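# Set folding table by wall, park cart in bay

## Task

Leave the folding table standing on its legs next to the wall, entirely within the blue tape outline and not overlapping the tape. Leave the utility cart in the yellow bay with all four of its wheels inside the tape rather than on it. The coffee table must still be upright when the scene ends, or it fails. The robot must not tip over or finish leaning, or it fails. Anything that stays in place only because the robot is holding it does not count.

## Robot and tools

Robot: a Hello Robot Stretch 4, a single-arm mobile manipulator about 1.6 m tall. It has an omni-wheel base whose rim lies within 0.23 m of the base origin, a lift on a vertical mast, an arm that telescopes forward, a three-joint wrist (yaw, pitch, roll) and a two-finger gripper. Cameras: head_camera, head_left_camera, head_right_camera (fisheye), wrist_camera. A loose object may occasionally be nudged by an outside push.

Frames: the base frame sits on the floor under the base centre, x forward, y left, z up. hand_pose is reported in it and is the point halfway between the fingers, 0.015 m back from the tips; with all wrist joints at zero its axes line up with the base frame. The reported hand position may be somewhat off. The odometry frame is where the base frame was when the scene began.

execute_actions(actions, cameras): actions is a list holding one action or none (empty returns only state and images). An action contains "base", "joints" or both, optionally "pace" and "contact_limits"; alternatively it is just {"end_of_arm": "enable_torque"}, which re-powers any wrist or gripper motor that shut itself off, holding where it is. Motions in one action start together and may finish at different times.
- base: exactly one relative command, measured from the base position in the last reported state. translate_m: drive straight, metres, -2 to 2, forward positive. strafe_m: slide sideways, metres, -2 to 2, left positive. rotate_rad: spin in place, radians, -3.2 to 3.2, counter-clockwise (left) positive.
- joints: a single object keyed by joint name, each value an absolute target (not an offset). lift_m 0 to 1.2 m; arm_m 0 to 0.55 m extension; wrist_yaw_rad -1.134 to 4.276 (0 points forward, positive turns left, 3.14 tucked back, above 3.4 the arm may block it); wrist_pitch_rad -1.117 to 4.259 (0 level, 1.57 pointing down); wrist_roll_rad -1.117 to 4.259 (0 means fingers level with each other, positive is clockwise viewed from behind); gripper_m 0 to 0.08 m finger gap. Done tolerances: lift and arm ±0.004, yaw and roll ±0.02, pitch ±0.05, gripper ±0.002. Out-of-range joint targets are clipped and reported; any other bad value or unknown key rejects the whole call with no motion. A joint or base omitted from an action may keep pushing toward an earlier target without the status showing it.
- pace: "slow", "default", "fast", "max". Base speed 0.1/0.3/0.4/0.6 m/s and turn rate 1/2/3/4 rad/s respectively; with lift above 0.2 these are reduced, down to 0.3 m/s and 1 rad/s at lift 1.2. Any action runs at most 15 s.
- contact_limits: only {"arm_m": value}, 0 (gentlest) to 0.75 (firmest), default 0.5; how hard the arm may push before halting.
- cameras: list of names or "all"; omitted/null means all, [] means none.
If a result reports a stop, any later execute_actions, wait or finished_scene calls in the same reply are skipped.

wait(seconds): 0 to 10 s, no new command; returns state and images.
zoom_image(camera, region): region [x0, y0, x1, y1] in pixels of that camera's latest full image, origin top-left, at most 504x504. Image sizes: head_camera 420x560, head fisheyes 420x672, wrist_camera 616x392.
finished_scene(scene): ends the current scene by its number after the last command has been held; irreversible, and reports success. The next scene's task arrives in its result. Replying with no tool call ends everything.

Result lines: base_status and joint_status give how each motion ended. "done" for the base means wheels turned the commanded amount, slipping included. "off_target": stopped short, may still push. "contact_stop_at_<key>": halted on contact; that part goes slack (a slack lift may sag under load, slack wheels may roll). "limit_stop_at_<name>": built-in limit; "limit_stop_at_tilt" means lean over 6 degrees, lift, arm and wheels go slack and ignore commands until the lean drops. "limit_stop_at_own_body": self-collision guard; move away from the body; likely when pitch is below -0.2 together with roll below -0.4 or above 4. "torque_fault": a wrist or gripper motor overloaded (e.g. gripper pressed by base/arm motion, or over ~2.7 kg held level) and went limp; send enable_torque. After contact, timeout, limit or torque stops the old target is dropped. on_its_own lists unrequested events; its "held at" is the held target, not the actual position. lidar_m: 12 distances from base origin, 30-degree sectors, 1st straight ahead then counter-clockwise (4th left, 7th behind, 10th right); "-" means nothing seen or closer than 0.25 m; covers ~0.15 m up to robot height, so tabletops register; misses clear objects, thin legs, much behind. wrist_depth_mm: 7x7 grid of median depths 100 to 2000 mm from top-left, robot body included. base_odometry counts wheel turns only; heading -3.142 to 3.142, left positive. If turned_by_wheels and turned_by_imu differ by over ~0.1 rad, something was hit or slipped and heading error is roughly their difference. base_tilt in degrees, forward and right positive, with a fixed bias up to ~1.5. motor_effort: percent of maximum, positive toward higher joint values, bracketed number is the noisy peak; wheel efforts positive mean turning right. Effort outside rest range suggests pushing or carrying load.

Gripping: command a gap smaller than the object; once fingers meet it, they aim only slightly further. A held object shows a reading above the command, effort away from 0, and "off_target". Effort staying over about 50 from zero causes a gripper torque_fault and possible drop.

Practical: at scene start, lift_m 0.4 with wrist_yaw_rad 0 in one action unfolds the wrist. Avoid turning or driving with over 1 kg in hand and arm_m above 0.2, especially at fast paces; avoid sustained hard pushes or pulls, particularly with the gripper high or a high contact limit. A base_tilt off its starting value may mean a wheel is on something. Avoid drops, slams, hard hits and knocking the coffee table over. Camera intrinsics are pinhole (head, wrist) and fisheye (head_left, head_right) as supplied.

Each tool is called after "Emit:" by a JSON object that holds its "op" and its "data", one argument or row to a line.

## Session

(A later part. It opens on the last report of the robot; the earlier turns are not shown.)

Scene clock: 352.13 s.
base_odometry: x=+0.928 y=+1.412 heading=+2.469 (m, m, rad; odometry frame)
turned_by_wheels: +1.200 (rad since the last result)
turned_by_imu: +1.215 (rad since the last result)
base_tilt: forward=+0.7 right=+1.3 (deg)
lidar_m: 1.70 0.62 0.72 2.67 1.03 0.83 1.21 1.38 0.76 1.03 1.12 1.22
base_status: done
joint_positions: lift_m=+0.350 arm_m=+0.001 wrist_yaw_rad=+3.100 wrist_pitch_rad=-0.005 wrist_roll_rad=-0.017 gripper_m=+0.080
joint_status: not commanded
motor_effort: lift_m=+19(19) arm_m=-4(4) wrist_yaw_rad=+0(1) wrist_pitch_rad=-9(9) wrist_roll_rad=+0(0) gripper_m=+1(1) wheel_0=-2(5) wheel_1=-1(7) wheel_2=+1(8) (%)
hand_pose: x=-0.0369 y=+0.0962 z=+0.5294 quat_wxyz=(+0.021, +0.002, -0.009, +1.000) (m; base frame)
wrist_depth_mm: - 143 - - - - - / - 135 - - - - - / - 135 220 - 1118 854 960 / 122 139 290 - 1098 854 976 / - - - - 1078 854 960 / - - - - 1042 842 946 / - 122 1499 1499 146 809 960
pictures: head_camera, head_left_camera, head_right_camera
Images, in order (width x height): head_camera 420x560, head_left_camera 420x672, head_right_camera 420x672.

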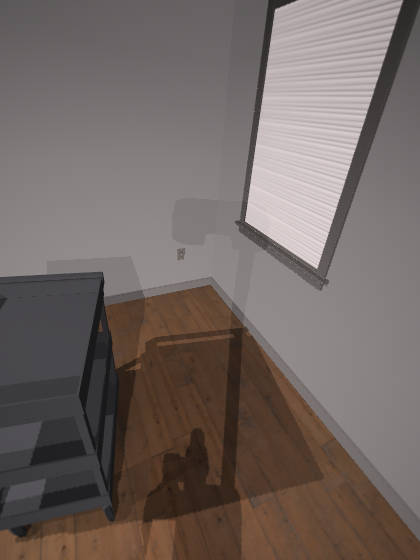

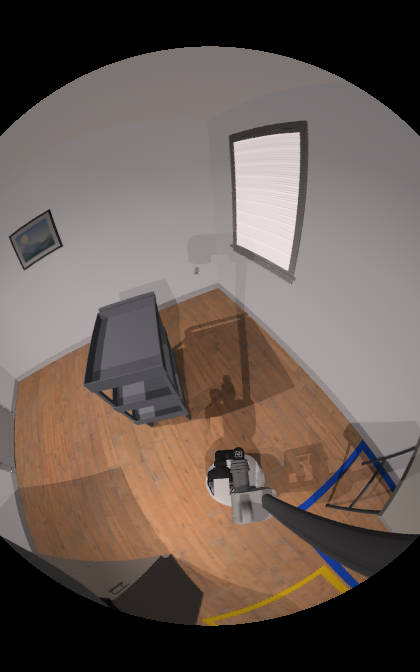

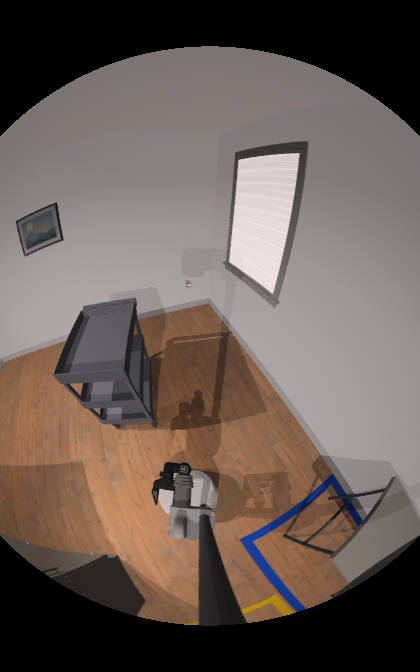

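Emit:
{"op": "execute_actions", "data": {
  "actions": [
    {"base":{"rotate_rad":0.35}}
  ],
  "cameras": []
}}

Emit:
{"op": "execute_actions", "data": {
  "actions": [
    {"base":{"strafe_m":-0.3}}
  ],
  "cameras": ["head_left_camera"]
}}

Emit:
{"op": "execute_actions", "data": {
  "actions": [
    {"base":{"translate_m":1.0}}
  ],
  "cameras": ["head_left_camera","head_camera"]
}}

Scene clock: 360.70 s.
base_odometry: x=+0.928 y=+1.412 heading=+2.819 (m, m, rad; odometry frame)
turned_by_wheels: +0.350 (rad since the last result)
turned_by_imu: +0.354 (rad since the last result)
base_tilt: forward=+0.7 right=+1.3 (deg)
lidar_m: 0.61 0.65 2.77 2.07 0.83 0.99 2.53 0.78 0.88 1.12 1.16 1.45
base_status: done
joint_positions: lift_m=+0.350 arm_m=+0.001 wrist_yaw_rad=+3.100 wrist_pitch_rad=-0.005 wrist_roll_rad=-0.017 gripper_m=+0.080
joint_status: not commanded
motor_effort: lift_m=+19(19) arm_m=-4(4) wrist_yaw_rad=-1(1) wrist_pitch_rad=-10(10) wrist_roll_rad=+0(1) gripper_m=+1(1) wheel_0=-1(4) wheel_1=+1(1) wheel_2=+0(6) (%)
hand_pose: x=-0.0369 y=+0.0962 z=+0.5294 quat_wxyz=(+0.021, +0.002, -0.009, +1.000) (m; base frame)
wrist_depth_mm: - 143 - - - - - / - 135 - - - - - / - 135 220 - - - 878 / 122 139 290 - - 1160 854 / - - - - - 1098 831 / - - - - - 1078 820 / - 122 1537 1661 146 976 809
pictures: none
No camera images: the call's "cameras" was empty. Leave "cameras" out to get every camera's image.

Scene clock: 363.03 s.
base_odometry: x=+1.023 y=+1.696 heading=+2.819 (m, m, rad; odometry frame)
turned_by_wheels: +0.000 (rad since the last result)
turned_by_imu: +0.000 (rad since the last result)
base_tilt: forward=+0.6 right=+1.4 (deg)
lidar_m: 1.34 0.75 0.96 1.84 1.11 1.41 0.78 0.65 0.83 0.82 0.86 1.10
base_status: done
joint_positions: lift_m=+0.350 arm_m=+0.001 wrist_yaw_rad=+3.100 wrist_pitch_rad=-0.005 wrist_roll_rad=-0.017 gripper_m=+0.080
joint_status: not commanded
motor_effort: lift_m=+19(19) arm_m=-4(4) wrist_yaw_rad=+0(1) wrist_pitch_rad=-9(9) wrist_roll_rad=+1(0) gripper_m=+1(1) wheel_0=+1(11) wheel_1=+1(11) wheel_2=+1(0) (%)
hand_pose: x=-0.0369 y=+0.0962 z=+0.5294 quat_wxyz=(+0.021, +0.002, -0.009, +1.000) (m; base frame)
wrist_depth_mm: - 143 - - - - - / - 135 - - - - - / - 135 221 - - - - / 122 139 291 - - - - / 1808 - - - - - - / 1808 - - - - - 1160 / - 122 1537 1661 146 1921 1182
pictures: head_left_camera
Images, in order (width x height): head_left_camera 420x672.

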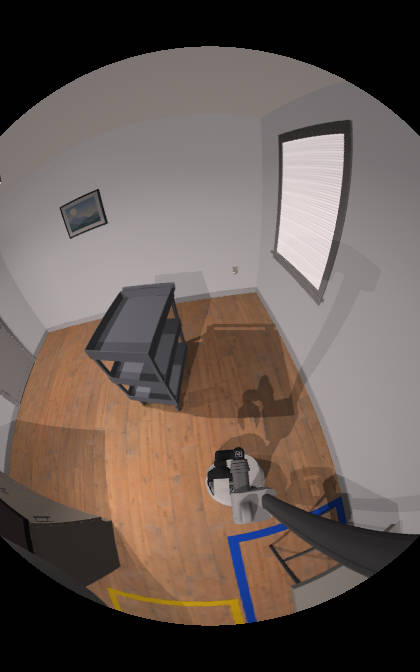

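Scene clock: 367.83 s.
base_odometry: x=+0.075 y=+2.013 heading=+2.819 (m, m, rad; odometry frame)
turned_by_wheels: +0.000 (rad since the last result)
turned_by_imu: -0.004 (rad since the last result)
base_tilt: forward=+0.7 right=+1.3 (deg)
lidar_m: 1.20 1.22 0.35 0.34 0.39 1.76 1.63 1.21 0.78 0.69 0.71 0.93
base_status: done
joint_positions: lift_m=+0.350 arm_m=+0.001 wrist_yaw_rad=+3.100 wrist_pitch_rad=-0.005 wrist_roll_rad=-0.017 gripper_m=+0.080
joint_status: not commanded
motor_effort: lift_m=+19(19) arm_m=-4(4) wrist_yaw_rad=-1(0) wrist_pitch_rad=-10(8) wrist_roll_rad=+0(0) gripper_m=+1(1) wheel_0=+0(5) wheel_1=-1(4) wheel_2=+1(10) (%)
hand_pose: x=-0.0369 y=+0.0962 z=+0.5294 quat_wxyz=(+0.021, +0.002, -0.009, +1.000) (m; base frame)
wrist_depth_mm: - 143 - - - - 452 / - 135 - - - - 473 / - 135 220 - - - - / 122 139 290 - - 1756 1756 / 1661 - - - - 1756 1756 / 1756 - - - - 1708 418 / - 122 1499 1618 147 1661 415
pictures: head_camera, head_left_camera
Images, in order (width x height): head_camera 420x560, head_left_camera 420x672.

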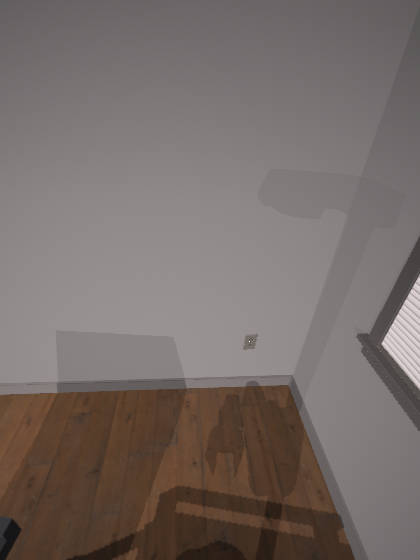

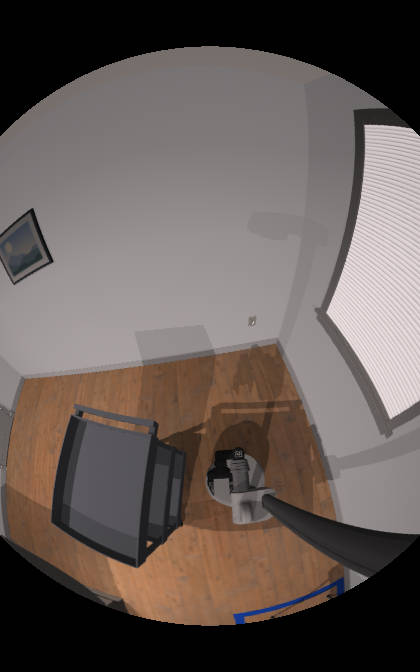

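Emit:
{"op": "execute_actions", "data": {
  "actions": [
    {"base":{"strafe_m":-0.1}}
  ],
  "cameras": []
}}

Emit:
{"op": "execute_actions", "data": {
  "actions": [
    {"base":{"translate_m":0.8}}
  ],
  "cameras": []
}}

Emit:
{"op": "execute_actions", "data": {
  "actions": [
    {"base":{"rotate_rad":3.1}}
  ],
  "cameras": ["head_right_camera"]
}}

Emit:
{"op": "execute_actions", "data": {
  "actions": [
    {"base":{"strafe_m":-0.7}}
  ],
  "cameras": ["head_right_camera","head_camera","head_left_camera"]
}}

Scene clock: 376.83 s.
base_odometry: x=+0.106 y=+2.107 heading=+2.820 (m, m, rad; odometry frame)
turned_by_wheels: +0.000 (rad since the last result)
turned_by_imu: +0.000 (rad since the last result)
base_tilt: forward=+0.7 right=+1.3 (deg)
lidar_m: 1.22 1.25 0.44 0.44 0.47 1.83 1.62 1.01 0.69 0.58 0.60 0.79
base_status: done
joint_positions: lift_m=+0.350 arm_m=+0.001 wrist_yaw_rad=+3.100 wrist_pitch_rad=-0.005 wrist_roll_rad=-0.017 gripper_m=+0.080
joint_status: not commanded
motor_effort: lift_m=+19(19) arm_m=-4(4) wrist_yaw_rad=-1(1) wrist_pitch_rad=-12(8) wrist_roll_rad=+0(0) gripper_m=+1(1) wheel_0=+2(7) wheel_1=+1(15) wheel_2=+0(0) (%)
hand_pose: x=-0.0369 y=+0.0962 z=+0.5294 quat_wxyz=(+0.021, +0.002, -0.009, +1.000) (m; base frame)
wrist_depth_mm: - 143 - - - - - / - 135 - - - - - / - 135 220 - - - - / 122 139 290 - - 1921 1708 / 1537 - - - - 1921 1708 / 1576 - - - - 1863 1708 / - 122 1537 1708 146 1708 1708
pictures: none
No camera images: the call's "cameras" was empty. Leave "cameras" out to get every camera's image.

Scene clock: 380.97 s.
base_odometry: x=-0.653 y=+2.360 heading=+2.820 (m, m, rad; odometry frame)
turned_by_wheels: +0.000 (rad since the last result)
turned_by_imu: -0.003 (rad since the last result)
base_tilt: forward=+0.7 right=+1.3 (deg)
lidar_m: 0.41 0.42 0.55 1.27 0.74 0.65 2.47 0.88 0.57 0.50 0.56 0.44
base_status: done
joint_positions: lift_m=+0.350 arm_m=+0.001 wrist_yaw_rad=+3.100 wrist_pitch_rad=-0.005 wrist_roll_rad=-0.017 gripper_m=+0.080
joint_status: not commanded
motor_effort: lift_m=+19(19) arm_m=-4(4) wrist_yaw_rad=+0(1) wrist_pitch_rad=-9(12) wrist_roll_rad=+0(0) gripper_m=+1(1) wheel_0=+2(6) wheel_1=-1(2) wheel_2=+3(10) (%)
hand_pose: x=-0.0369 y=+0.0962 z=+0.5294 quat_wxyz=(+0.021, +0.002, -0.009, +1.000) (m; base frame)
wrist_depth_mm: - 143 - - - - - / - 135 - - - - - / - 135 220 - - 741 732 / 122 139 290 - - - - / 1336 - - - - 1336 - / 1430 - - - - 723 707 / - 122 1537 1661 146 1008 -
pictures: none
No camera images: the call's "cameras" was empty. Leave "cameras" out to get every camera's image.

Scene clock: 383.80 s.
base_odometry: x=-0.653 y=+2.360 heading=-0.364 (m, m, rad; odometry frame)
turned_by_wheels: +3.100 (rad since the last result)
turned_by_imu: +3.139 (rad since the last result)
base_tilt: forward=+0.7 right=+1.3 (deg)
lidar_m: 2.41 0.86 0.56 0.51 0.56 0.46 0.44 0.44 0.55 1.18 0.71 0.67
base_status: done
joint_positions: lift_m=+0.350 arm_m=+0.001 wrist_yaw_rad=+3.100 wrist_pitch_rad=-0.005 wrist_roll_rad=-0.017 gripper_m=+0.080
joint_status: not commanded
motor_effort: lift_m=+19(19) arm_m=-4(5) wrist_yaw_rad=-1(1) wrist_pitch_rad=-11(10) wrist_roll_rad=-1(0) gripper_m=+1(1) wheel_0=-2(7) wheel_1=+1(6) wheel_2=-1(9) (%)
hand_pose: x=-0.0368 y=+0.0962 z=+0.5294 quat_wxyz=(+0.021, +0.002, -0.009, +1.000) (m; base frame)
wrist_depth_mm: - 143 580 609 640 676 627 / - 135 574 609 634 668 621 / - 135 219 603 627 661 615 / 122 139 290 591 621 661 597 / 508 535 564 591 621 654 591 / 508 525 559 580 615 640 574 / - 122 554 580 146 640 564
pictures: head_right_camera
Images, in order (width x height): head_right_camera 420x672.

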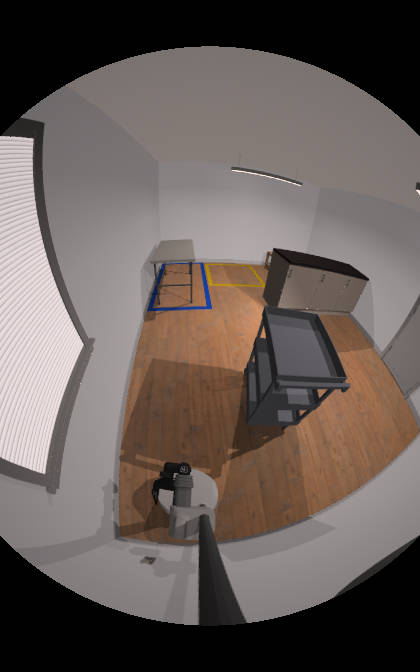

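Scene clock: 387.47 s.
base_odometry: x=-0.902 y=+1.706 heading=-0.364 (m, m, rad; odometry frame)
turned_by_wheels: +0.000 (rad since the last result)
turned_by_imu: -0.001 (rad since the last result)
base_tilt: forward=+0.7 right=+1.3 (deg)
lidar_m: 0.47 0.51 1.32 1.24 0.58 0.37 0.33 0.34 0.43 0.88 2.46 0.48
base_status: done
joint_positions: lift_m=+0.350 arm_m=+0.001 wrist_yaw_rad=+3.100 wrist_pitch_rad=-0.005 wrist_roll_rad=-0.017 gripper_m=+0.080
joint_status: not commanded
motor_effort: lift_m=+19(19) arm_m=-4(4) wrist_yaw_rad=-1(0) wrist_pitch_rad=-8(13) wrist_roll_rad=+0(0) gripper_m=+1(1) wheel_0=+1(9) wheel_1=-1(7) wheel_2=-1(0) (%)
hand_pose: x=-0.0369 y=+0.0962 z=+0.5294 quat_wxyz=(+0.021, +0.002, -0.009, +1.000) (m; base frame)
wrist_depth_mm: - 143 496 517 544 574 615 / - 135 488 512 539 569 609 / - 135 220 508 539 564 597 / 122 139 290 504 535 559 585 / 436 452 480 500 525 554 585 / 433 452 473 492 521 544 580 / - 122 469 496 146 539 564
pictures: head_camera, head_left_camera, head_right_camera
Images, in order (width x height): head_camera 420x560, head_left_camera 420x672, head_right_camera 420x672.

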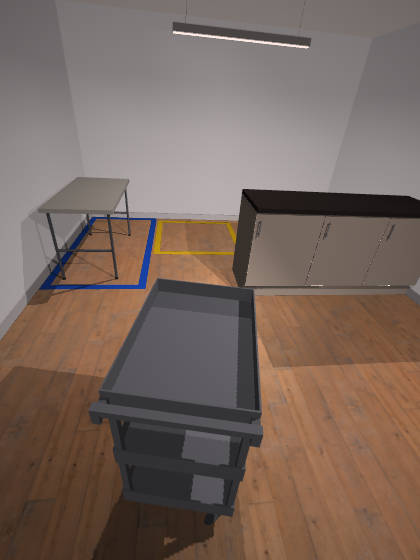

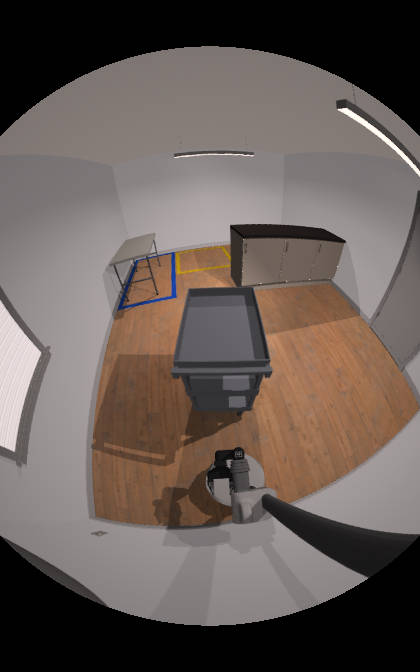

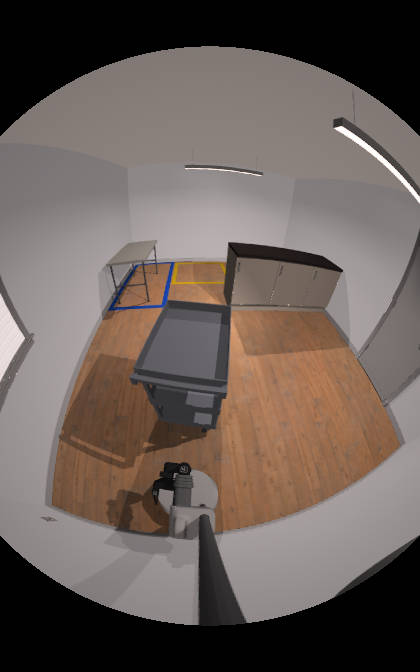

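Emit:
{"op": "execute_actions", "data": {
  "actions": [
    {"base":{"strafe_m":-0.05},"joints":{"lift_m":0.2},"pace":"slow"}
  ],
  "cameras": []
}}

Emit:
{"op": "execute_actions", "data": {
  "actions": [
    {"base":{"translate_m":0.7},"pace":"slow"}
  ],
  "cameras": ["head_camera","head_left_camera"]
}}

Scene clock: 397.73 s.
base_odometry: x=-0.919 y=+1.660 heading=-0.364 (m, m, rad; odometry frame)
turned_by_wheels: +0.000 (rad since the last result)
turned_by_imu: -0.001 (rad since the last result)
base_tilt: forward=+0.7 right=+1.3 (deg)
lidar_m: 0.45 0.52 1.39 1.28 0.58 0.35 0.34 0.33 0.43 0.87 2.39 2.34
base_status: done
joint_positions: lift_m=+0.200 arm_m=+0.001 wrist_yaw_rad=+3.100 wrist_pitch_rad=-0.005 wrist_roll_rad=-0.017 gripper_m=+0.080
joint_status: all done
motor_effort: lift_m=+17(19) arm_m=-4(4) wrist_yaw_rad=-1(1) wrist_pitch_rad=-9(10) wrist_roll_rad=-1(1) gripper_m=+1(1) wheel_0=+2(3) wheel_1=-1(9) wheel_2=+0(3) (%)
hand_pose: x=-0.0369 y=+0.0962 z=+0.3795 quat_wxyz=(+0.021, +0.002, -0.009, +1.000) (m; base frame)
wrist_depth_mm: - 143 488 512 544 569 603 / - 135 484 508 530 564 597 / - 135 220 504 530 559 591 / 122 139 289 500 521 554 580 / 430 449 473 496 517 549 574 / 427 442 466 492 517 544 574 / - 122 462 484 146 539 569
pictures: none
No camera images: the call's "cameras" was empty. Leave "cameras" out to get every camera's image.

Scene clock: 406.00 s.
base_odometry: x=-0.265 y=+1.411 heading=-0.363 (m, m, rad; odometry frame)
turned_by_wheels: +0.000 (rad since the last result)
turned_by_imu: -0.005 (rad since the last result)
base_tilt: forward=+0.7 right=+1.3 (deg)
lidar_m: 0.25 0.25 1.51 1.36 1.39 1.14 1.02 1.04 1.30 2.28 0.25 0.25
base_status: done
joint_positions: lift_m=+0.200 arm_m=+0.001 wrist_yaw_rad=+3.100 wrist_pitch_rad=-0.005 wrist_roll_rad=-0.017 gripper_m=+0.080
joint_status: not commanded
motor_effort: lift_m=+18(18) arm_m=-4(4) wrist_yaw_rad=+0(0) wrist_pitch_rad=-9(10) wrist_roll_rad=-1(1) gripper_m=+2(1) wheel_0=+3(6) wheel_1=+3(5) wheel_2=-2(19) (%)
hand_pose: x=-0.0369 y=+0.0962 z=+0.3795 quat_wxyz=(+0.021, +0.002, -0.009, +1.000) (m; base frame)
wrist_depth_mm: - 143 1205 1281 1366 1430 1499 / - 135 1182 1281 1336 1397 1464 / - 135 219 1255 1308 1366 1430 / 122 139 289 1255 1308 1397 1430 / 1042 1098 1160 1229 1308 1336 1430 / 1060 1098 1160 1229 1281 1366 1397 / - 122 1118 1205 146 1308 1397
pictures: head_camera, head_left_camera
Images, in order (width x height): head_camera 420x560, head_left_camera 420x672.

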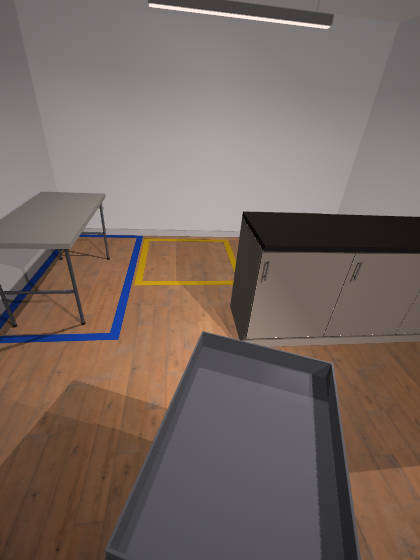

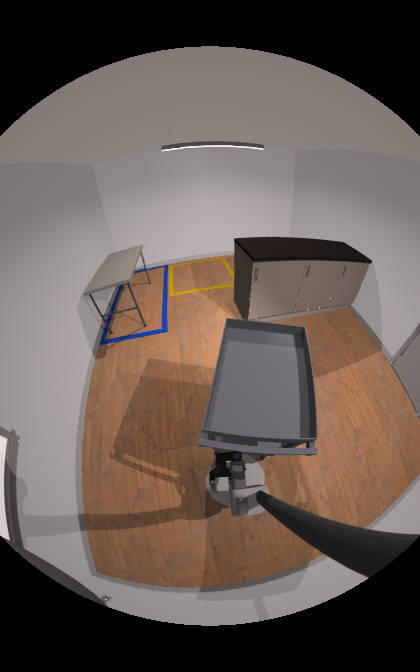

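Emit:
{"op": "execute_actions", "data": {
  "actions": [
    {"base":{"translate_m":-0.12}}
  ],
  "cameras": []
}}

Emit:
{"op": "execute_actions", "data": {
  "actions": [
    {"base":{"strafe_m":-0.25}}
  ],
  "cameras": ["head_right_camera"]
}}

Emit:
{"op": "execute_actions", "data": {
  "actions": [
    {"base":{"translate_m":0.3},"pace":"slow"}
  ],
  "cameras": ["head_camera","head_right_camera"]
}}

Scene clock: 417.30 s.
base_odometry: x=-0.377 y=+1.453 heading=-0.364 (m, m, rad; odometry frame)
turned_by_wheels: +0.000 (rad since the last result)
turned_by_imu: -0.001 (rad since the last result)
base_tilt: forward=+0.7 right=+1.3 (deg)
lidar_m: 0.25 0.30 1.51 1.35 1.38 1.00 0.91 0.92 1.16 2.30 0.30 0.25
base_status: done
joint_positions: lift_m=+0.200 arm_m=+0.001 wrist_yaw_rad=+3.100 wrist_pitch_rad=-0.005 wrist_roll_rad=-0.017 gripper_m=+0.080
joint_status: not commanded
motor_effort: lift_m=+18(18) arm_m=-4(4) wrist_yaw_rad=-2(1) wrist_pitch_rad=-10(10) wrist_roll_rad=+0(0) gripper_m=+1(1) wheel_0=-2(9) wheel_1=-1(2) wheel_2=+0(6) (%)
hand_pose: x=-0.0369 y=+0.0962 z=+0.3795 quat_wxyz=(+0.021, +0.002, -0.009, +1.000) (m; base frame)
wrist_depth_mm: - 143 1060 1138 1205 1255 1366 / - 135 1060 1118 1182 1255 1308 / - 135 220 1118 1182 1229 1336 / 122 139 290 1118 1182 1229 1281 / 946 976 1042 1078 1160 1229 1308 / 946 976 1042 1078 1138 1229 1281 / - 122 1042 1060 146 1182 1255
pictures: none
No camera images: the call's "cameras" was empty. Leave "cameras" out to get every camera's image.

Scene clock: 419.43 s.
base_odometry: x=-0.466 y=+1.220 heading=-0.363 (m, m, rad; odometry frame)
turned_by_wheels: +0.000 (rad since the last result)
turned_by_imu: -0.001 (rad since the last result)
base_tilt: forward=+0.7 right=+1.3 (deg)
lidar_m: 0.25 0.25 0.41 1.62 1.49 0.97 0.88 0.88 1.13 2.03 2.09 1.77
base_status: done
joint_positions: lift_m=+0.200 arm_m=+0.001 wrist_yaw_rad=+3.100 wrist_pitch_rad=-0.005 wrist_roll_rad=-0.017 gripper_m=+0.080
joint_status: not commanded
motor_effort: lift_m=+18(19) arm_m=-4(4) wrist_yaw_rad=-1(1) wrist_pitch_rad=-10(8) wrist_roll_rad=+0(0) gripper_m=+1(1) wheel_0=+0(6) wheel_1=+1(6) wheel_2=+1(4) (%)
hand_pose: x=-0.0369 y=+0.0962 z=+0.3794 quat_wxyz=(+0.021, +0.002, -0.009, +1.000) (m; base frame)
wrist_depth_mm: - 143 1060 1098 1160 1229 1308 / - 135 1042 1098 1138 1229 1308 / - 135 219 1078 1138 1229 1308 / 122 139 289 1060 1118 1182 1255 / 931 960 1025 1060 1138 1205 1255 / 917 946 1008 1042 1118 1205 1255 / - 122 991 1042 146 1138 1229
pictures: head_right_camera
Images, in order (width x height): head_right_camera 420x672.

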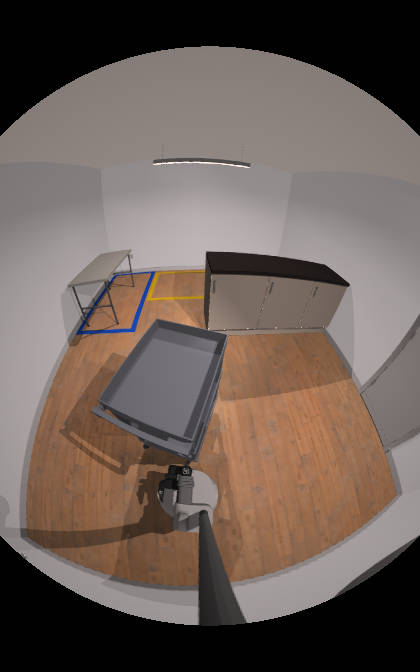

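Scene clock: 423.73 s.
base_odometry: x=-0.186 y=+1.113 heading=-0.364 (m, m, rad; odometry frame)
turned_by_wheels: +0.000 (rad since the last result)
turned_by_imu: -0.003 (rad since the last result)
base_tilt: forward=+0.6 right=+1.3 (deg)
lidar_m: 0.25 0.25 0.35 1.64 1.69 1.31 1.17 1.19 1.51 2.00 2.04 0.25
base_status: done
joint_positions: lift_m=+0.200 arm_m=+0.001 wrist_yaw_rad=+3.100 wrist_pitch_rad=-0.005 wrist_roll_rad=-0.017 gripper_m=+0.080
joint_status: not commanded
motor_effort: lift_m=+19(18) arm_m=-4(4) wrist_yaw_rad=-1(1) wrist_pitch_rad=-11(10) wrist_roll_rad=+0(0) gripper_m=+1(1) wheel_0=+3(13) wheel_1=+4(9) wheel_2=-10(18) (%)
hand_pose: x=-0.0369 y=+0.0962 z=+0.3794 quat_wxyz=(+0.021, +0.002, -0.009, +1.000) (m; base frame)
wrist_depth_mm: - 143 1366 1430 1499 1576 1708 / - 135 1336 1430 1499 1618 1661 / - 135 220 1430 1499 1576 1618 / 122 139 291 1430 1464 1576 1661 / 1182 1255 1308 1397 1464 1537 1618 / 1182 1229 1281 1366 1430 1499 1618 / - 122 1098 1205 146 1430 1464
pictures: head_camera, head_right_camera
Images, in order (width x height): head_camera 420x560, head_right_camera 420x672.

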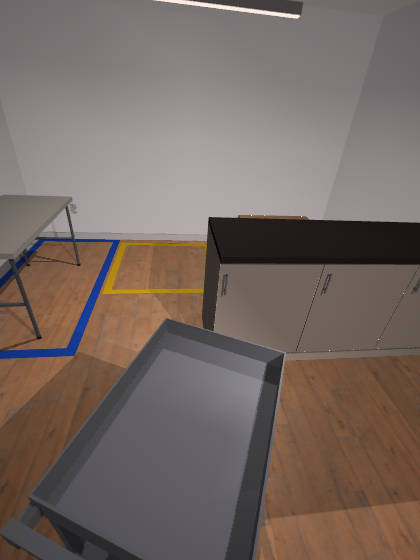

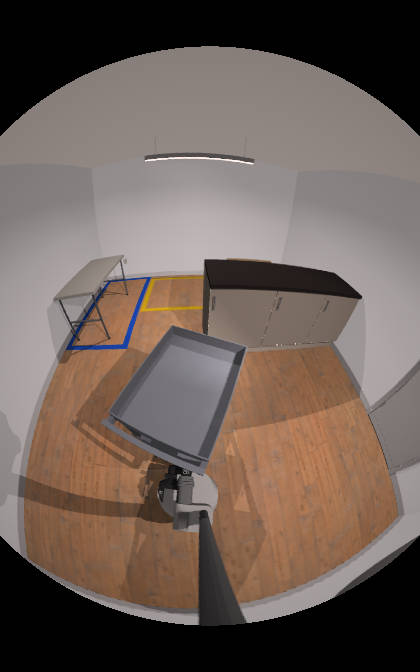

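Emit:
{"op": "execute_actions", "data": {
  "actions": [
    {"base":{"translate_m":-0.2}}
  ],
  "cameras": []
}}

Emit:
{"op": "execute_actions", "data": {
  "actions": [
    {"base":{"strafe_m":0.85}}
  ],
  "cameras": []
}}

Emit:
{"op": "execute_actions", "data": {
  "actions": [
    {"base":{"translate_m":0.55}}
  ],
  "cameras": ["head_left_camera","head_right_camera"]
}}

Scene clock: 432.13 s.
base_odometry: x=-0.373 y=+1.184 heading=-0.364 (m, m, rad; odometry frame)
turned_by_wheels: +0.000 (rad since the last result)
turned_by_imu: -0.001 (rad since the last result)
base_tilt: forward=+0.7 right=+1.3 (deg)
lidar_m: 0.32 0.41 1.80 1.60 1.66 1.08 0.97 0.99 1.24 2.02 2.08 0.33
base_status: done
joint_positions: lift_m=+0.200 arm_m=+0.001 wrist_yaw_rad=+3.100 wrist_pitch_rad=-0.005 wrist_roll_rad=-0.017 gripper_m=+0.080
joint_status: not commanded
motor_effort: lift_m=+18(19) arm_m=-4(4) wrist_yaw_rad=-1(1) wrist_pitch_rad=-10(10) wrist_roll_rad=+0(0) gripper_m=+1(0) wheel_0=-1(6) wheel_1=+0(2) wheel_2=-2(10) (%)
hand_pose: x=-0.0369 y=+0.0962 z=+0.3794 quat_wxyz=(+0.021, +0.002, -0.009, +1.000) (m; base frame)
wrist_depth_mm: - 143 1138 1205 1308 1366 1430 / - 135 1138 1205 1281 1366 1430 / - 135 220 1160 1229 1336 1397 / 122 139 290 1182 1255 1336 1366 / 991 1042 1098 1160 1229 1308 1397 / 1008 1025 1098 1160 1205 1281 1366 / - 122 1078 1138 146 1281 1336
pictures: none
No camera images: the call's "cameras" was empty. Leave "cameras" out to get every camera's image.

Scene clock: 436.30 s.
base_odometry: x=-0.071 y=+1.979 heading=-0.364 (m, m, rad; odometry frame)
turned_by_wheels: +0.000 (rad since the last result)
turned_by_imu: -0.001 (rad since the last result)
base_tilt: forward=+0.7 right=+1.3 (deg)
lidar_m: 1.78 1.31 0.84 0.72 0.77 0.99 1.08 1.10 1.41 2.90 0.67 0.74
base_status: done
joint_positions: lift_m=+0.200 arm_m=+0.001 wrist_yaw_rad=+3.100 wrist_pitch_rad=-0.005 wrist_roll_rad=-0.017 gripper_m=+0.080
joint_status: not commanded
motor_effort: lift_m=+19(19) arm_m=-4(4) wrist_yaw_rad=-1(1) wrist_pitch_rad=-8(8) wrist_roll_rad=-1(1) gripper_m=+1(2) wheel_0=+0(7) wheel_1=+0(6) wheel_2=-1(1) (%)
hand_pose: x=-0.0369 y=+0.0962 z=+0.3794 quat_wxyz=(+0.021, +0.002, -0.009, +1.000) (m; base frame)
wrist_depth_mm: - 143 1281 1336 1430 1229 904 / - 135 1281 1336 1397 1205 878 / - 135 220 1308 1366 1205 891 / 122 139 291 1281 1366 1160 866 / 1098 1182 1229 1281 1366 1118 854 / 1098 1160 1205 1281 1308 1098 831 / - 122 1118 1205 146 976 820
pictures: none
No camera images: the call's "cameras" was empty. Leave "cameras" out to get every camera's image.

Scene clock: 439.60 s.
base_odometry: x=+0.443 y=+1.783 heading=-0.364 (m, m, rad; odometry frame)
turned_by_wheels: +0.000 (rad since the last result)
turned_by_imu: -0.002 (rad since the last result)
base_tilt: forward=+0.7 right=+1.3 (deg)
lidar_m: 1.21 1.20 0.92 0.85 0.86 1.10 1.64 1.66 2.04 0.50 0.58 1.36
base_status: done
joint_positions: lift_m=+0.200 arm_m=+0.001 wrist_yaw_rad=+3.100 wrist_pitch_rad=-0.005 wrist_roll_rad=-0.017 gripper_m=+0.080
joint_status: not commanded
motor_effort: lift_m=+19(19) arm_m=-4(4) wrist_yaw_rad=-1(1) wrist_pitch_rad=-11(9) wrist_roll_rad=+0(0) gripper_m=+1(1) wheel_0=+0(6) wheel_1=+0(6) wheel_2=+2(10) (%)
hand_pose: x=-0.0369 y=+0.0962 z=+0.3794 quat_wxyz=(+0.021, +0.002, -0.009, +1.000) (m; base frame)
wrist_depth_mm: - 143 1863 1921 - 1336 991 / - 135 1863 1863 - 1336 960 / - 134 220 1983 1983 1255 960 / 122 139 290 1863 1921 1281 946 / 1618 1661 1756 1921 1921 1255 931 / 1537 1618 1708 1863 1708 1182 917 / - 122 1138 1205 146 1078 904
pictures: head_left_camera, head_right_camera
Images, in order (width x height): head_left_camera 420x672, head_right_camera 420x672.

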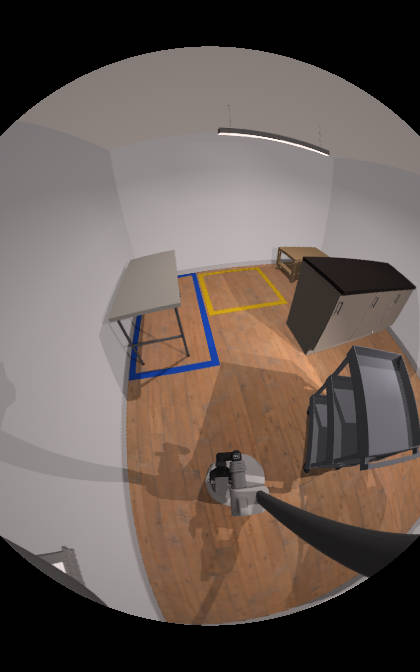

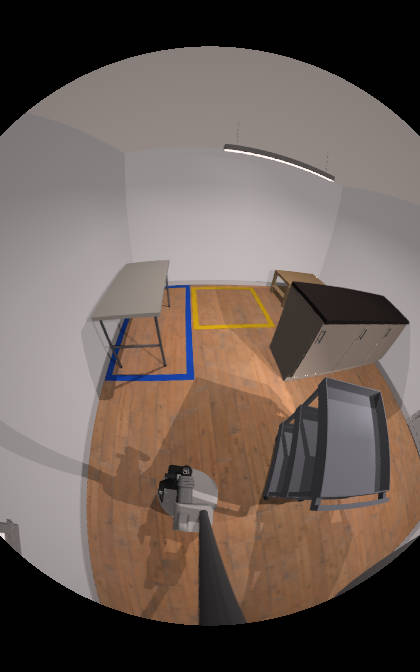

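Emit:
{"op": "execute_actions", "data": {
  "actions": [
    {"base":{"translate_m":0.08}}
  ],
  "cameras": []
}}

Emit:
{"op": "execute_actions", "data": {
  "actions": [
    {"base":{"strafe_m":-0.7},"pace":"slow"}
  ],
  "cameras": ["head_left_camera","head_right_camera"]
}}

Scene clock: 447.13 s.
base_odometry: x=+0.518 y=+1.754 heading=-0.364 (m, m, rad; odometry frame)
turned_by_wheels: +0.000 (rad since the last result)
turned_by_imu: -0.001 (rad since the last result)
base_tilt: forward=+0.7 right=+1.3 (deg)
lidar_m: 1.21 1.13 0.95 0.85 0.88 1.10 1.70 1.72 0.53 0.52 0.62 1.29
base_status: done
joint_positions: lift_m=+0.200 arm_m=+0.001 wrist_yaw_rad=+3.100 wrist_pitch_rad=-0.005 wrist_roll_rad=-0.017 gripper_m=+0.080
joint_status: not commanded
motor_effort: lift_m=+18(19) arm_m=-4(4) wrist_yaw_rad=+0(2) wrist_pitch_rad=-8(11) wrist_roll_rad=+0(0) gripper_m=+1(0) wheel_0=+0(7) wheel_1=-1(5) wheel_2=+2(10) (%)
hand_pose: x=-0.0369 y=+0.0962 z=+0.3794 quat_wxyz=(+0.021, +0.002, -0.009, +1.000) (m; base frame)
wrist_depth_mm: - 143 1921 1983 - 1366 991 / - 135 1863 - - 1336 991 / - 135 219 1921 1983 1281 991 / 122 139 289 - 1983 1281 960 / 1708 1808 1863 1983 1863 1255 946 / 1537 1661 1756 1921 1808 1229 946 / - 122 1138 1229 146 1098 904
pictures: none
No camera images: the call's "cameras" was empty. Leave "cameras" out to get every camera's image.

Scene clock: 455.27 s.
base_odometry: x=+0.269 y=+1.100 heading=-0.363 (m, m, rad; odometry frame)
turned_by_wheels: +0.000 (rad since the last result)
turned_by_imu: -0.002 (rad since the last result)
base_tilt: forward=+0.7 right=+1.3 (deg)
lidar_m: 0.61 1.48 1.55 1.56 1.59 1.78 1.61 1.65 2.05 0.25 0.25 0.25
base_status: done
joint_positions: lift_m=+0.200 arm_m=+0.001 wrist_yaw_rad=+3.100 wrist_pitch_rad=-0.005 wrist_roll_rad=-0.017 gripper_m=+0.080
joint_status: not commanded
motor_effort: lift_m=+19(19) arm_m=-4(4) wrist_yaw_rad=-1(0) wrist_pitch_rad=-9(9) wrist_roll_rad=+0(0) gripper_m=+1(1) wheel_0=+7(13) wheel_1=-4(14) wheel_2=+3(11) (%)
hand_pose: x=-0.0369 y=+0.0962 z=+0.3794 quat_wxyz=(+0.021, +0.002, -0.009, +1.000) (m; base frame)
wrist_depth_mm: - 143 1808 1983 - - 1921 / - 135 1808 1921 - - 1808 / - 135 219 1921 - - 1808 / 122 139 290 1863 1921 - 1863 / 1576 1661 1756 1863 1983 - 1756 / 1537 1661 1708 1808 1983 1983 1708 / - 122 1138 1205 146 1397 1464
pictures: head_left_camera, head_right_camera
Images, in order (width x height): head_left_camera 420x672, head_right_camera 420x672.

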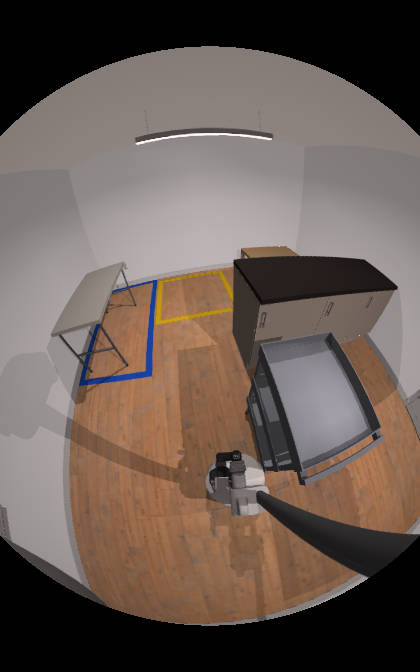

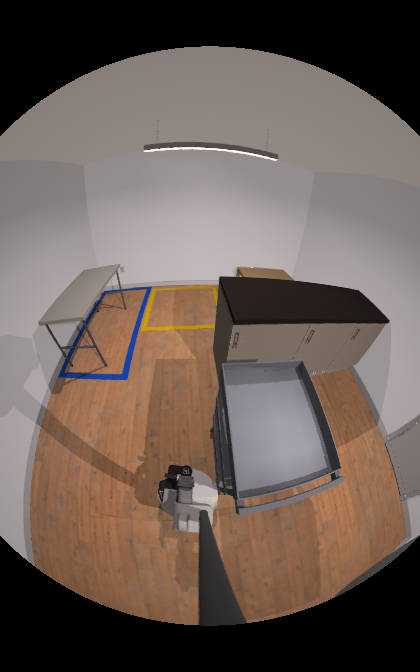

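Emit:
{"op": "execute_actions", "data": {
  "actions": [
    {"base":{"translate_m":-0.6},"joints":{"lift_m":0.45}}
  ],
  "cameras": []
}}

Emit:
{"op": "execute_actions", "data": {
  "actions": [
    {"base":{"strafe_m":-0.2},"joints":{"wrist_yaw_rad":0}}
  ]
}}

Scene clock: 468.70 s.
base_odometry: x=-0.291 y=+1.314 heading=-0.363 (m, m, rad; odometry frame)
turned_by_wheels: +0.000 (rad since the last result)
turned_by_imu: +0.001 (rad since the last result)
base_tilt: forward=+0.7 right=+1.3 (deg)
lidar_m: 0.74 1.98 1.62 1.47 1.51 1.13 1.02 1.03 1.27 2.19 0.86 0.61
base_status: done
joint_positions: lift_m=+0.450 arm_m=+0.001 wrist_yaw_rad=+3.100 wrist_pitch_rad=-0.005 wrist_roll_rad=-0.017 gripper_m=+0.080
joint_status: all done
motor_effort: lift_m=+25(25) arm_m=-4(4) wrist_yaw_rad=+0(1) wrist_pitch_rad=-8(10) wrist_roll_rad=+0(0) gripper_m=+1(1) wheel_0=+0(8) wheel_1=+1(10) wheel_2=+0(10) (%)
hand_pose: x=-0.0369 y=+0.0962 z=+0.6289 quat_wxyz=(+0.021, +0.002, -0.009, +1.000) (m; base frame)
wrist_depth_mm: - 143 1205 1281 1336 1430 1499 / - 135 1160 1281 1336 1397 1464 / - 134 220 1229 1308 1397 1464 / 122 139 290 1255 1281 1366 1464 / 1060 1098 1182 1229 1281 1366 1430 / 1060 1078 1160 1229 1281 1366 1430 / - 122 1138 1205 146 1336 1430
pictures: none
No camera images: the call's "cameras" was empty. Leave "cameras" out to get every camera's image.

Scene clock: 471.10 s.
base_odometry: x=-0.362 y=+1.127 heading=-0.363 (m, m, rad; odometry frame)
turned_by_wheels: +0.000 (rad since the last result)
turned_by_imu: -0.001 (rad since the last result)
base_tilt: forward=+0.7 right=+1.4 (deg)
lidar_m: 0.55 2.11 1.82 1.67 1.70 1.11 0.99 1.01 1.24 2.00 2.00 0.60
base_status: done
joint_positions: lift_m=+0.450 arm_m=+0.001 wrist_yaw_rad=+0.001 wrist_pitch_rad=-0.005 wrist_roll_rad=-0.017 gripper_m=+0.080
joint_status: all done
motor_effort: lift_m=+25(25) arm_m=-4(4) wrist_yaw_rad=-3(9) wrist_pitch_rad=-10(9) wrist_roll_rad=+0(0) gripper_m=+1(1) wheel_0=-2(9) wheel_1=-1(11) wheel_2=+0(1) (%)
hand_pose: x=+0.3846 y=-0.0873 z=+0.6289 quat_wxyz=(+1.000, -0.009, -0.002, +0.000) (m; base frame)
wrist_depth_mm: - - - - - - - / - - 418 421 430 397 410 / - - - 439 433 445 455 / - - - 1366 1366 1499 504 / - - - 1366 1397 1499 991 / - - 917 946 931 1499 976 / - 122 394 407 146 496 452
pictures: head_camera, head_left_camera, head_right_camera, wrist_camera
Images, in order (width x height): head_camera 420x560, head_left_camera 420x672, head_right_camera 420x672, wrist_camera 616x392.

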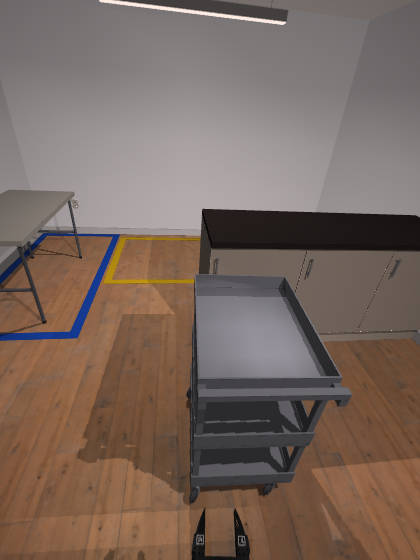

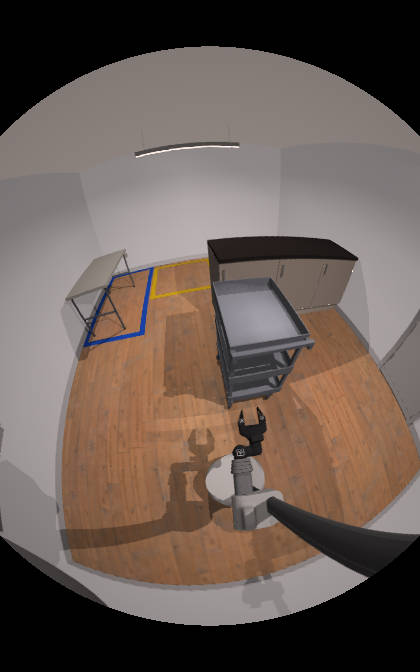

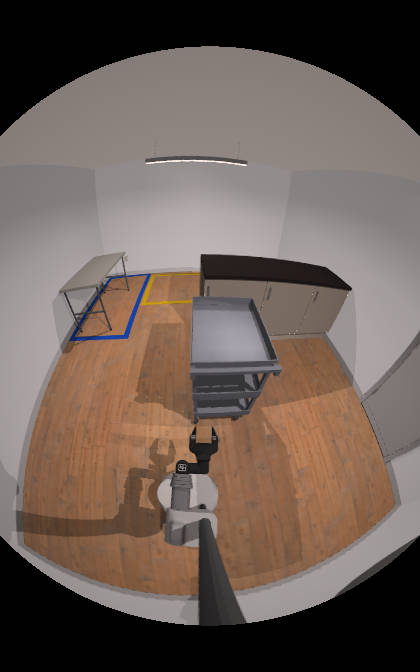

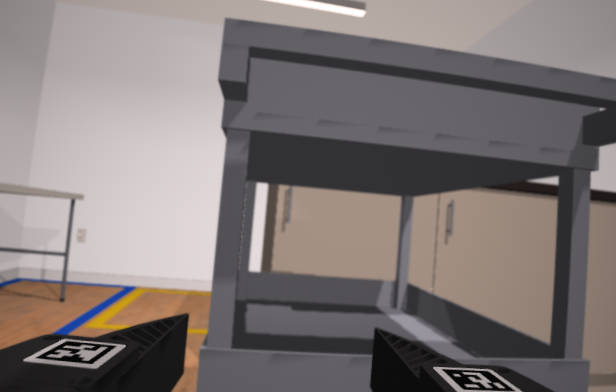

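Emit:
{"op": "execute_actions", "data": {
  "actions": [
    {"base":{"strafe_m":0.07},"joints":{"arm_m":0.18},"pace":"slow"}
  ],
  "cameras": ["wrist_camera"]
}}

Scene clock: 477.93 s.
base_odometry: x=-0.338 y=+1.192 heading=-0.363 (m, m, rad; odometry frame)
turned_by_wheels: +0.000 (rad since the last result)
turned_by_imu: -0.001 (rad since the last result)
base_tilt: forward=+0.7 right=+1.3 (deg)
lidar_m: 0.57 2.05 1.75 1.61 1.62 1.09 0.98 1.03 1.31 2.02 2.10 0.59
base_status: done
joint_positions: lift_m=+0.450 arm_m=+0.179 wrist_yaw_rad=+0.000 wrist_pitch_rad=-0.005 wrist_roll_rad=-0.017 gripper_m=+0.080
joint_status: all done
motor_effort: lift_m=+25(25) arm_m=+4(4) wrist_yaw_rad=-1(3) wrist_pitch_rad=-9(9) wrist_roll_rad=+0(1) gripper_m=+1(1) wheel_0=-1(2) wheel_1=+2(3) wheel_2=+0(2) (%)
hand_pose: x=+0.5628 y=-0.0874 z=+0.6289 quat_wxyz=(+1.000, -0.009, -0.002, +0.000) (m; base frame)
wrist_depth_mm: - - - 236 240 249 255 / - - - 241 250 249 253 / - - - 355 407 375 353 / - - - 236 1205 1255 1336 / - - - 809 1229 1281 1308 / - - - 759 866 854 1336 / - 122 1661 228 146 634 559
pictures: wrist_camera
Images, in order (width x height): wrist_camera 616x392.

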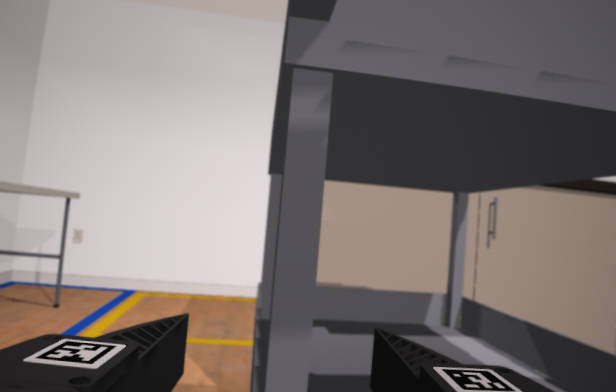

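Post is centred at about 0.235 m depth.

Emit:
{"op": "execute_actions", "data": {
  "actions": [
    {"base":{"translate_m":0.085},"pace":"slow"}
  ],
  "cameras": ["wrist_camera"]
}}

Emit:
{"op": "execute_actions", "data": {
  "actions": [
    {"joints":{"gripper_m":0.0}}
  ],
  "cameras": ["wrist_camera"]
}}

Emit:
{"op": "execute_actions", "data": {
  "actions": [
    {"base":{"translate_m":-0.7},"pace":"slow"}
  ],
  "cameras": ["head_camera","head_left_camera"]
}}

Scene clock: 485.47 s.
base_odometry: x=-0.258 y=+1.162 heading=-0.363 (m, m, rad; odometry frame)
turned_by_wheels: +0.000 (rad since the last result)
turned_by_imu: -0.001 (rad since the last result)
base_tilt: forward=+0.6 right=+1.3 (deg)
lidar_m: 0.49 1.98 1.78 1.60 1.66 1.22 1.09 1.08 1.40 2.05 0.74 0.51
base_status: done
joint_positions: lift_m=+0.450 arm_m=+0.179 wrist_yaw_rad=+0.000 wrist_pitch_rad=-0.005 wrist_roll_rad=-0.017 gripper_m=+0.080
joint_status: not commanded
motor_effort: lift_m=+25(25) arm_m=+5(5) wrist_yaw_rad=-2(2) wrist_pitch_rad=-9(10) wrist_roll_rad=+0(0) gripper_m=+1(1) wheel_0=+4(3) wheel_1=+0(3) wheel_2=-2(5) (%)
hand_pose: x=+0.5628 y=-0.0874 z=+0.6289 quat_wxyz=(+1.000, -0.009, -0.002, +0.000) (m; base frame)
wrist_depth_mm: - - - 153 179 174 173 / - - - 151 250 236 227 / - - - 150 410 373 355 / - - - 148 1118 788 1229 / - - - 147 1118 1160 1229 / - - - 145 768 788 1229 / - 122 1618 144 146 627 554
pictures: wrist_camera
Images, in order (width x height): wrist_camera 616x392.

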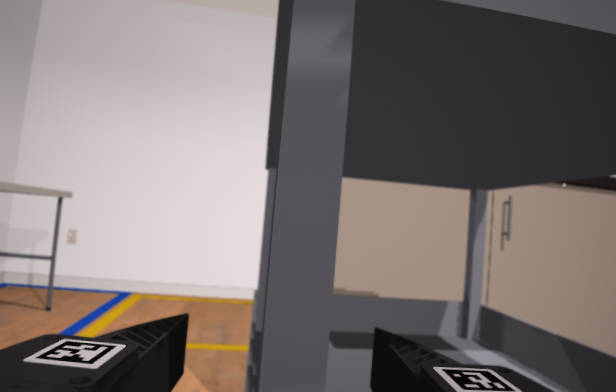

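Scene clock: 486.67 s.
base_odometry: x=-0.258 y=+1.162 heading=-0.364 (m, m, rad; odometry frame)
turned_by_wheels: -0.001 (rad since the last result)
turned_by_imu: -0.001 (rad since the last result)
base_tilt: forward=+0.7 right=+1.3 (deg)
lidar_m: 0.49 1.99 1.77 1.61 1.66 1.22 1.07 1.09 1.38 2.05 0.74 0.49
base_status: not commanded
joint_positions: lift_m=+0.450 arm_m=+0.179 wrist_yaw_rad=-0.001 wrist_pitch_rad=-0.004 wrist_roll_rad=-0.017 gripper_m=+0.023
joint_status: gripper_m off_target (ended at +0.023, target +0.000)
on_its_own: gripper_m is held at +0.019, not at your +0.000, by its contact guard: the fingers met something
motor_effort: lift_m=+25(25) arm_m=+3(4) wrist_yaw_rad=+3(11) wrist_pitch_rad=-9(10) wrist_roll_rad=-1(1) gripper_m=-39(47) wheel_0=-2(3) wheel_1=-2(2) wheel_2=-2(2) (%)
hand_pose: x=+0.5629 y=-0.0877 z=+0.6289 quat_wxyz=(+1.000, -0.009, -0.002, -0.001) (m; base frame)
wrist_depth_mm: - - - 153 179 174 174 / - - - 151 250 236 228 / - - - 149 407 375 353 / - - - 148 1118 788 1229 / - - - 147 1098 1160 1205 / - - - 146 768 778 1205 / 1618 1863 136 143 640 627 549
pictures: wrist_camera
Images, in order (width x height): wrist_camera 616x392.

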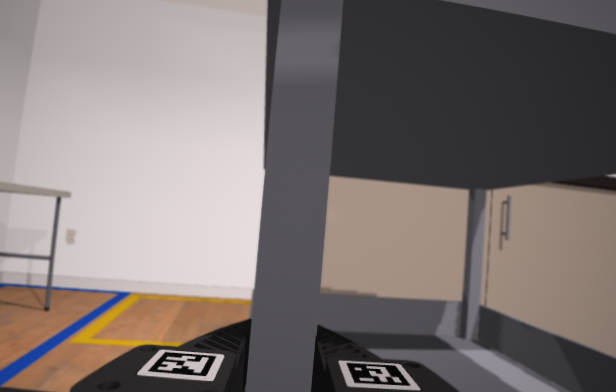

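Scene clock: 494.97 s.
base_odometry: x=-0.912 y=+1.411 heading=-0.365 (m, m, rad; odometry frame)
turned_by_wheels: -0.001 (rad since the last result)
turned_by_imu: -0.003 (rad since the last result)
base_tilt: forward=+0.7 right=+1.3 (deg)
lidar_m: 0.49 2.55 1.67 1.52 0.66 0.42 0.41 0.41 0.49 1.10 0.70 0.52
base_status: done
joint_positions: lift_m=+0.450 arm_m=+0.180 wrist_yaw_rad=-0.006 wrist_pitch_rad=-0.004 wrist_roll_rad=-0.017 gripper_m=+0.023
joint_status: not commanded
on_its_own: gripper_m is held at +0.019, not at your +0.000, by its contact guard: the fingers met something; wrist_yaw_rad is at rest, and its effort (+17) is outside its rest range (-13 to +13)
motor_effort: lift_m=+25(25) arm_m=+1(3) wrist_yaw_rad=+17(30) wrist_pitch_rad=-11(11) wrist_roll_rad=-1(1) gripper_m=-36(43) wheel_0=-7(9) wheel_1=-4(5) wheel_2=-2(13) (%)
hand_pose: x=+0.5628 y=-0.0887 z=+0.6287 quat_wxyz=(+1.000, -0.009, -0.002, -0.003) (m; base frame)
wrist_depth_mm: - - - 154 178 174 173 / - - - 152 250 236 228 / - - - 151 410 375 351 / - - - 149 1921 1983 - / - - - 148 1921 1983 - / - - - 147 759 768 - / 1618 1808 135 144 615 627 569
pictures: head_camera, head_left_camera
Images, in order (width x height): head_camera 420x560, head_left_camera 420x672.

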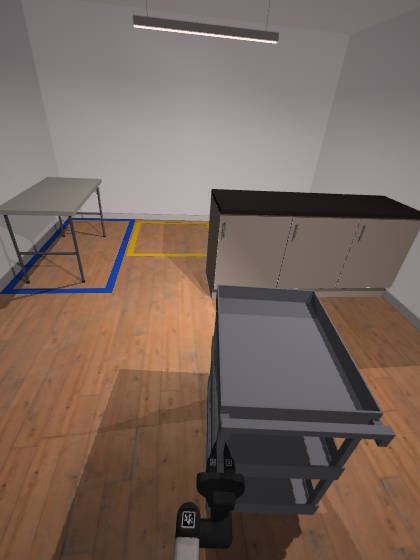

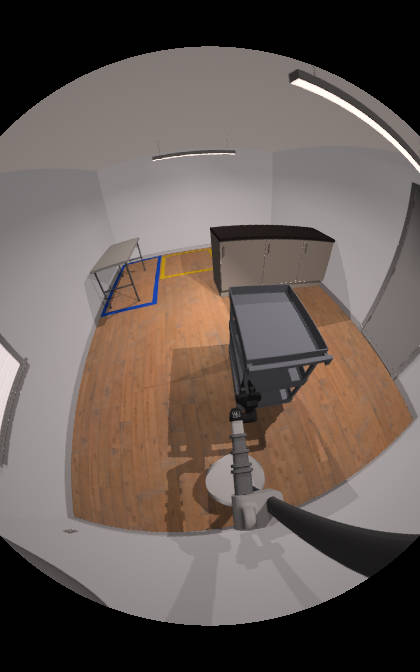

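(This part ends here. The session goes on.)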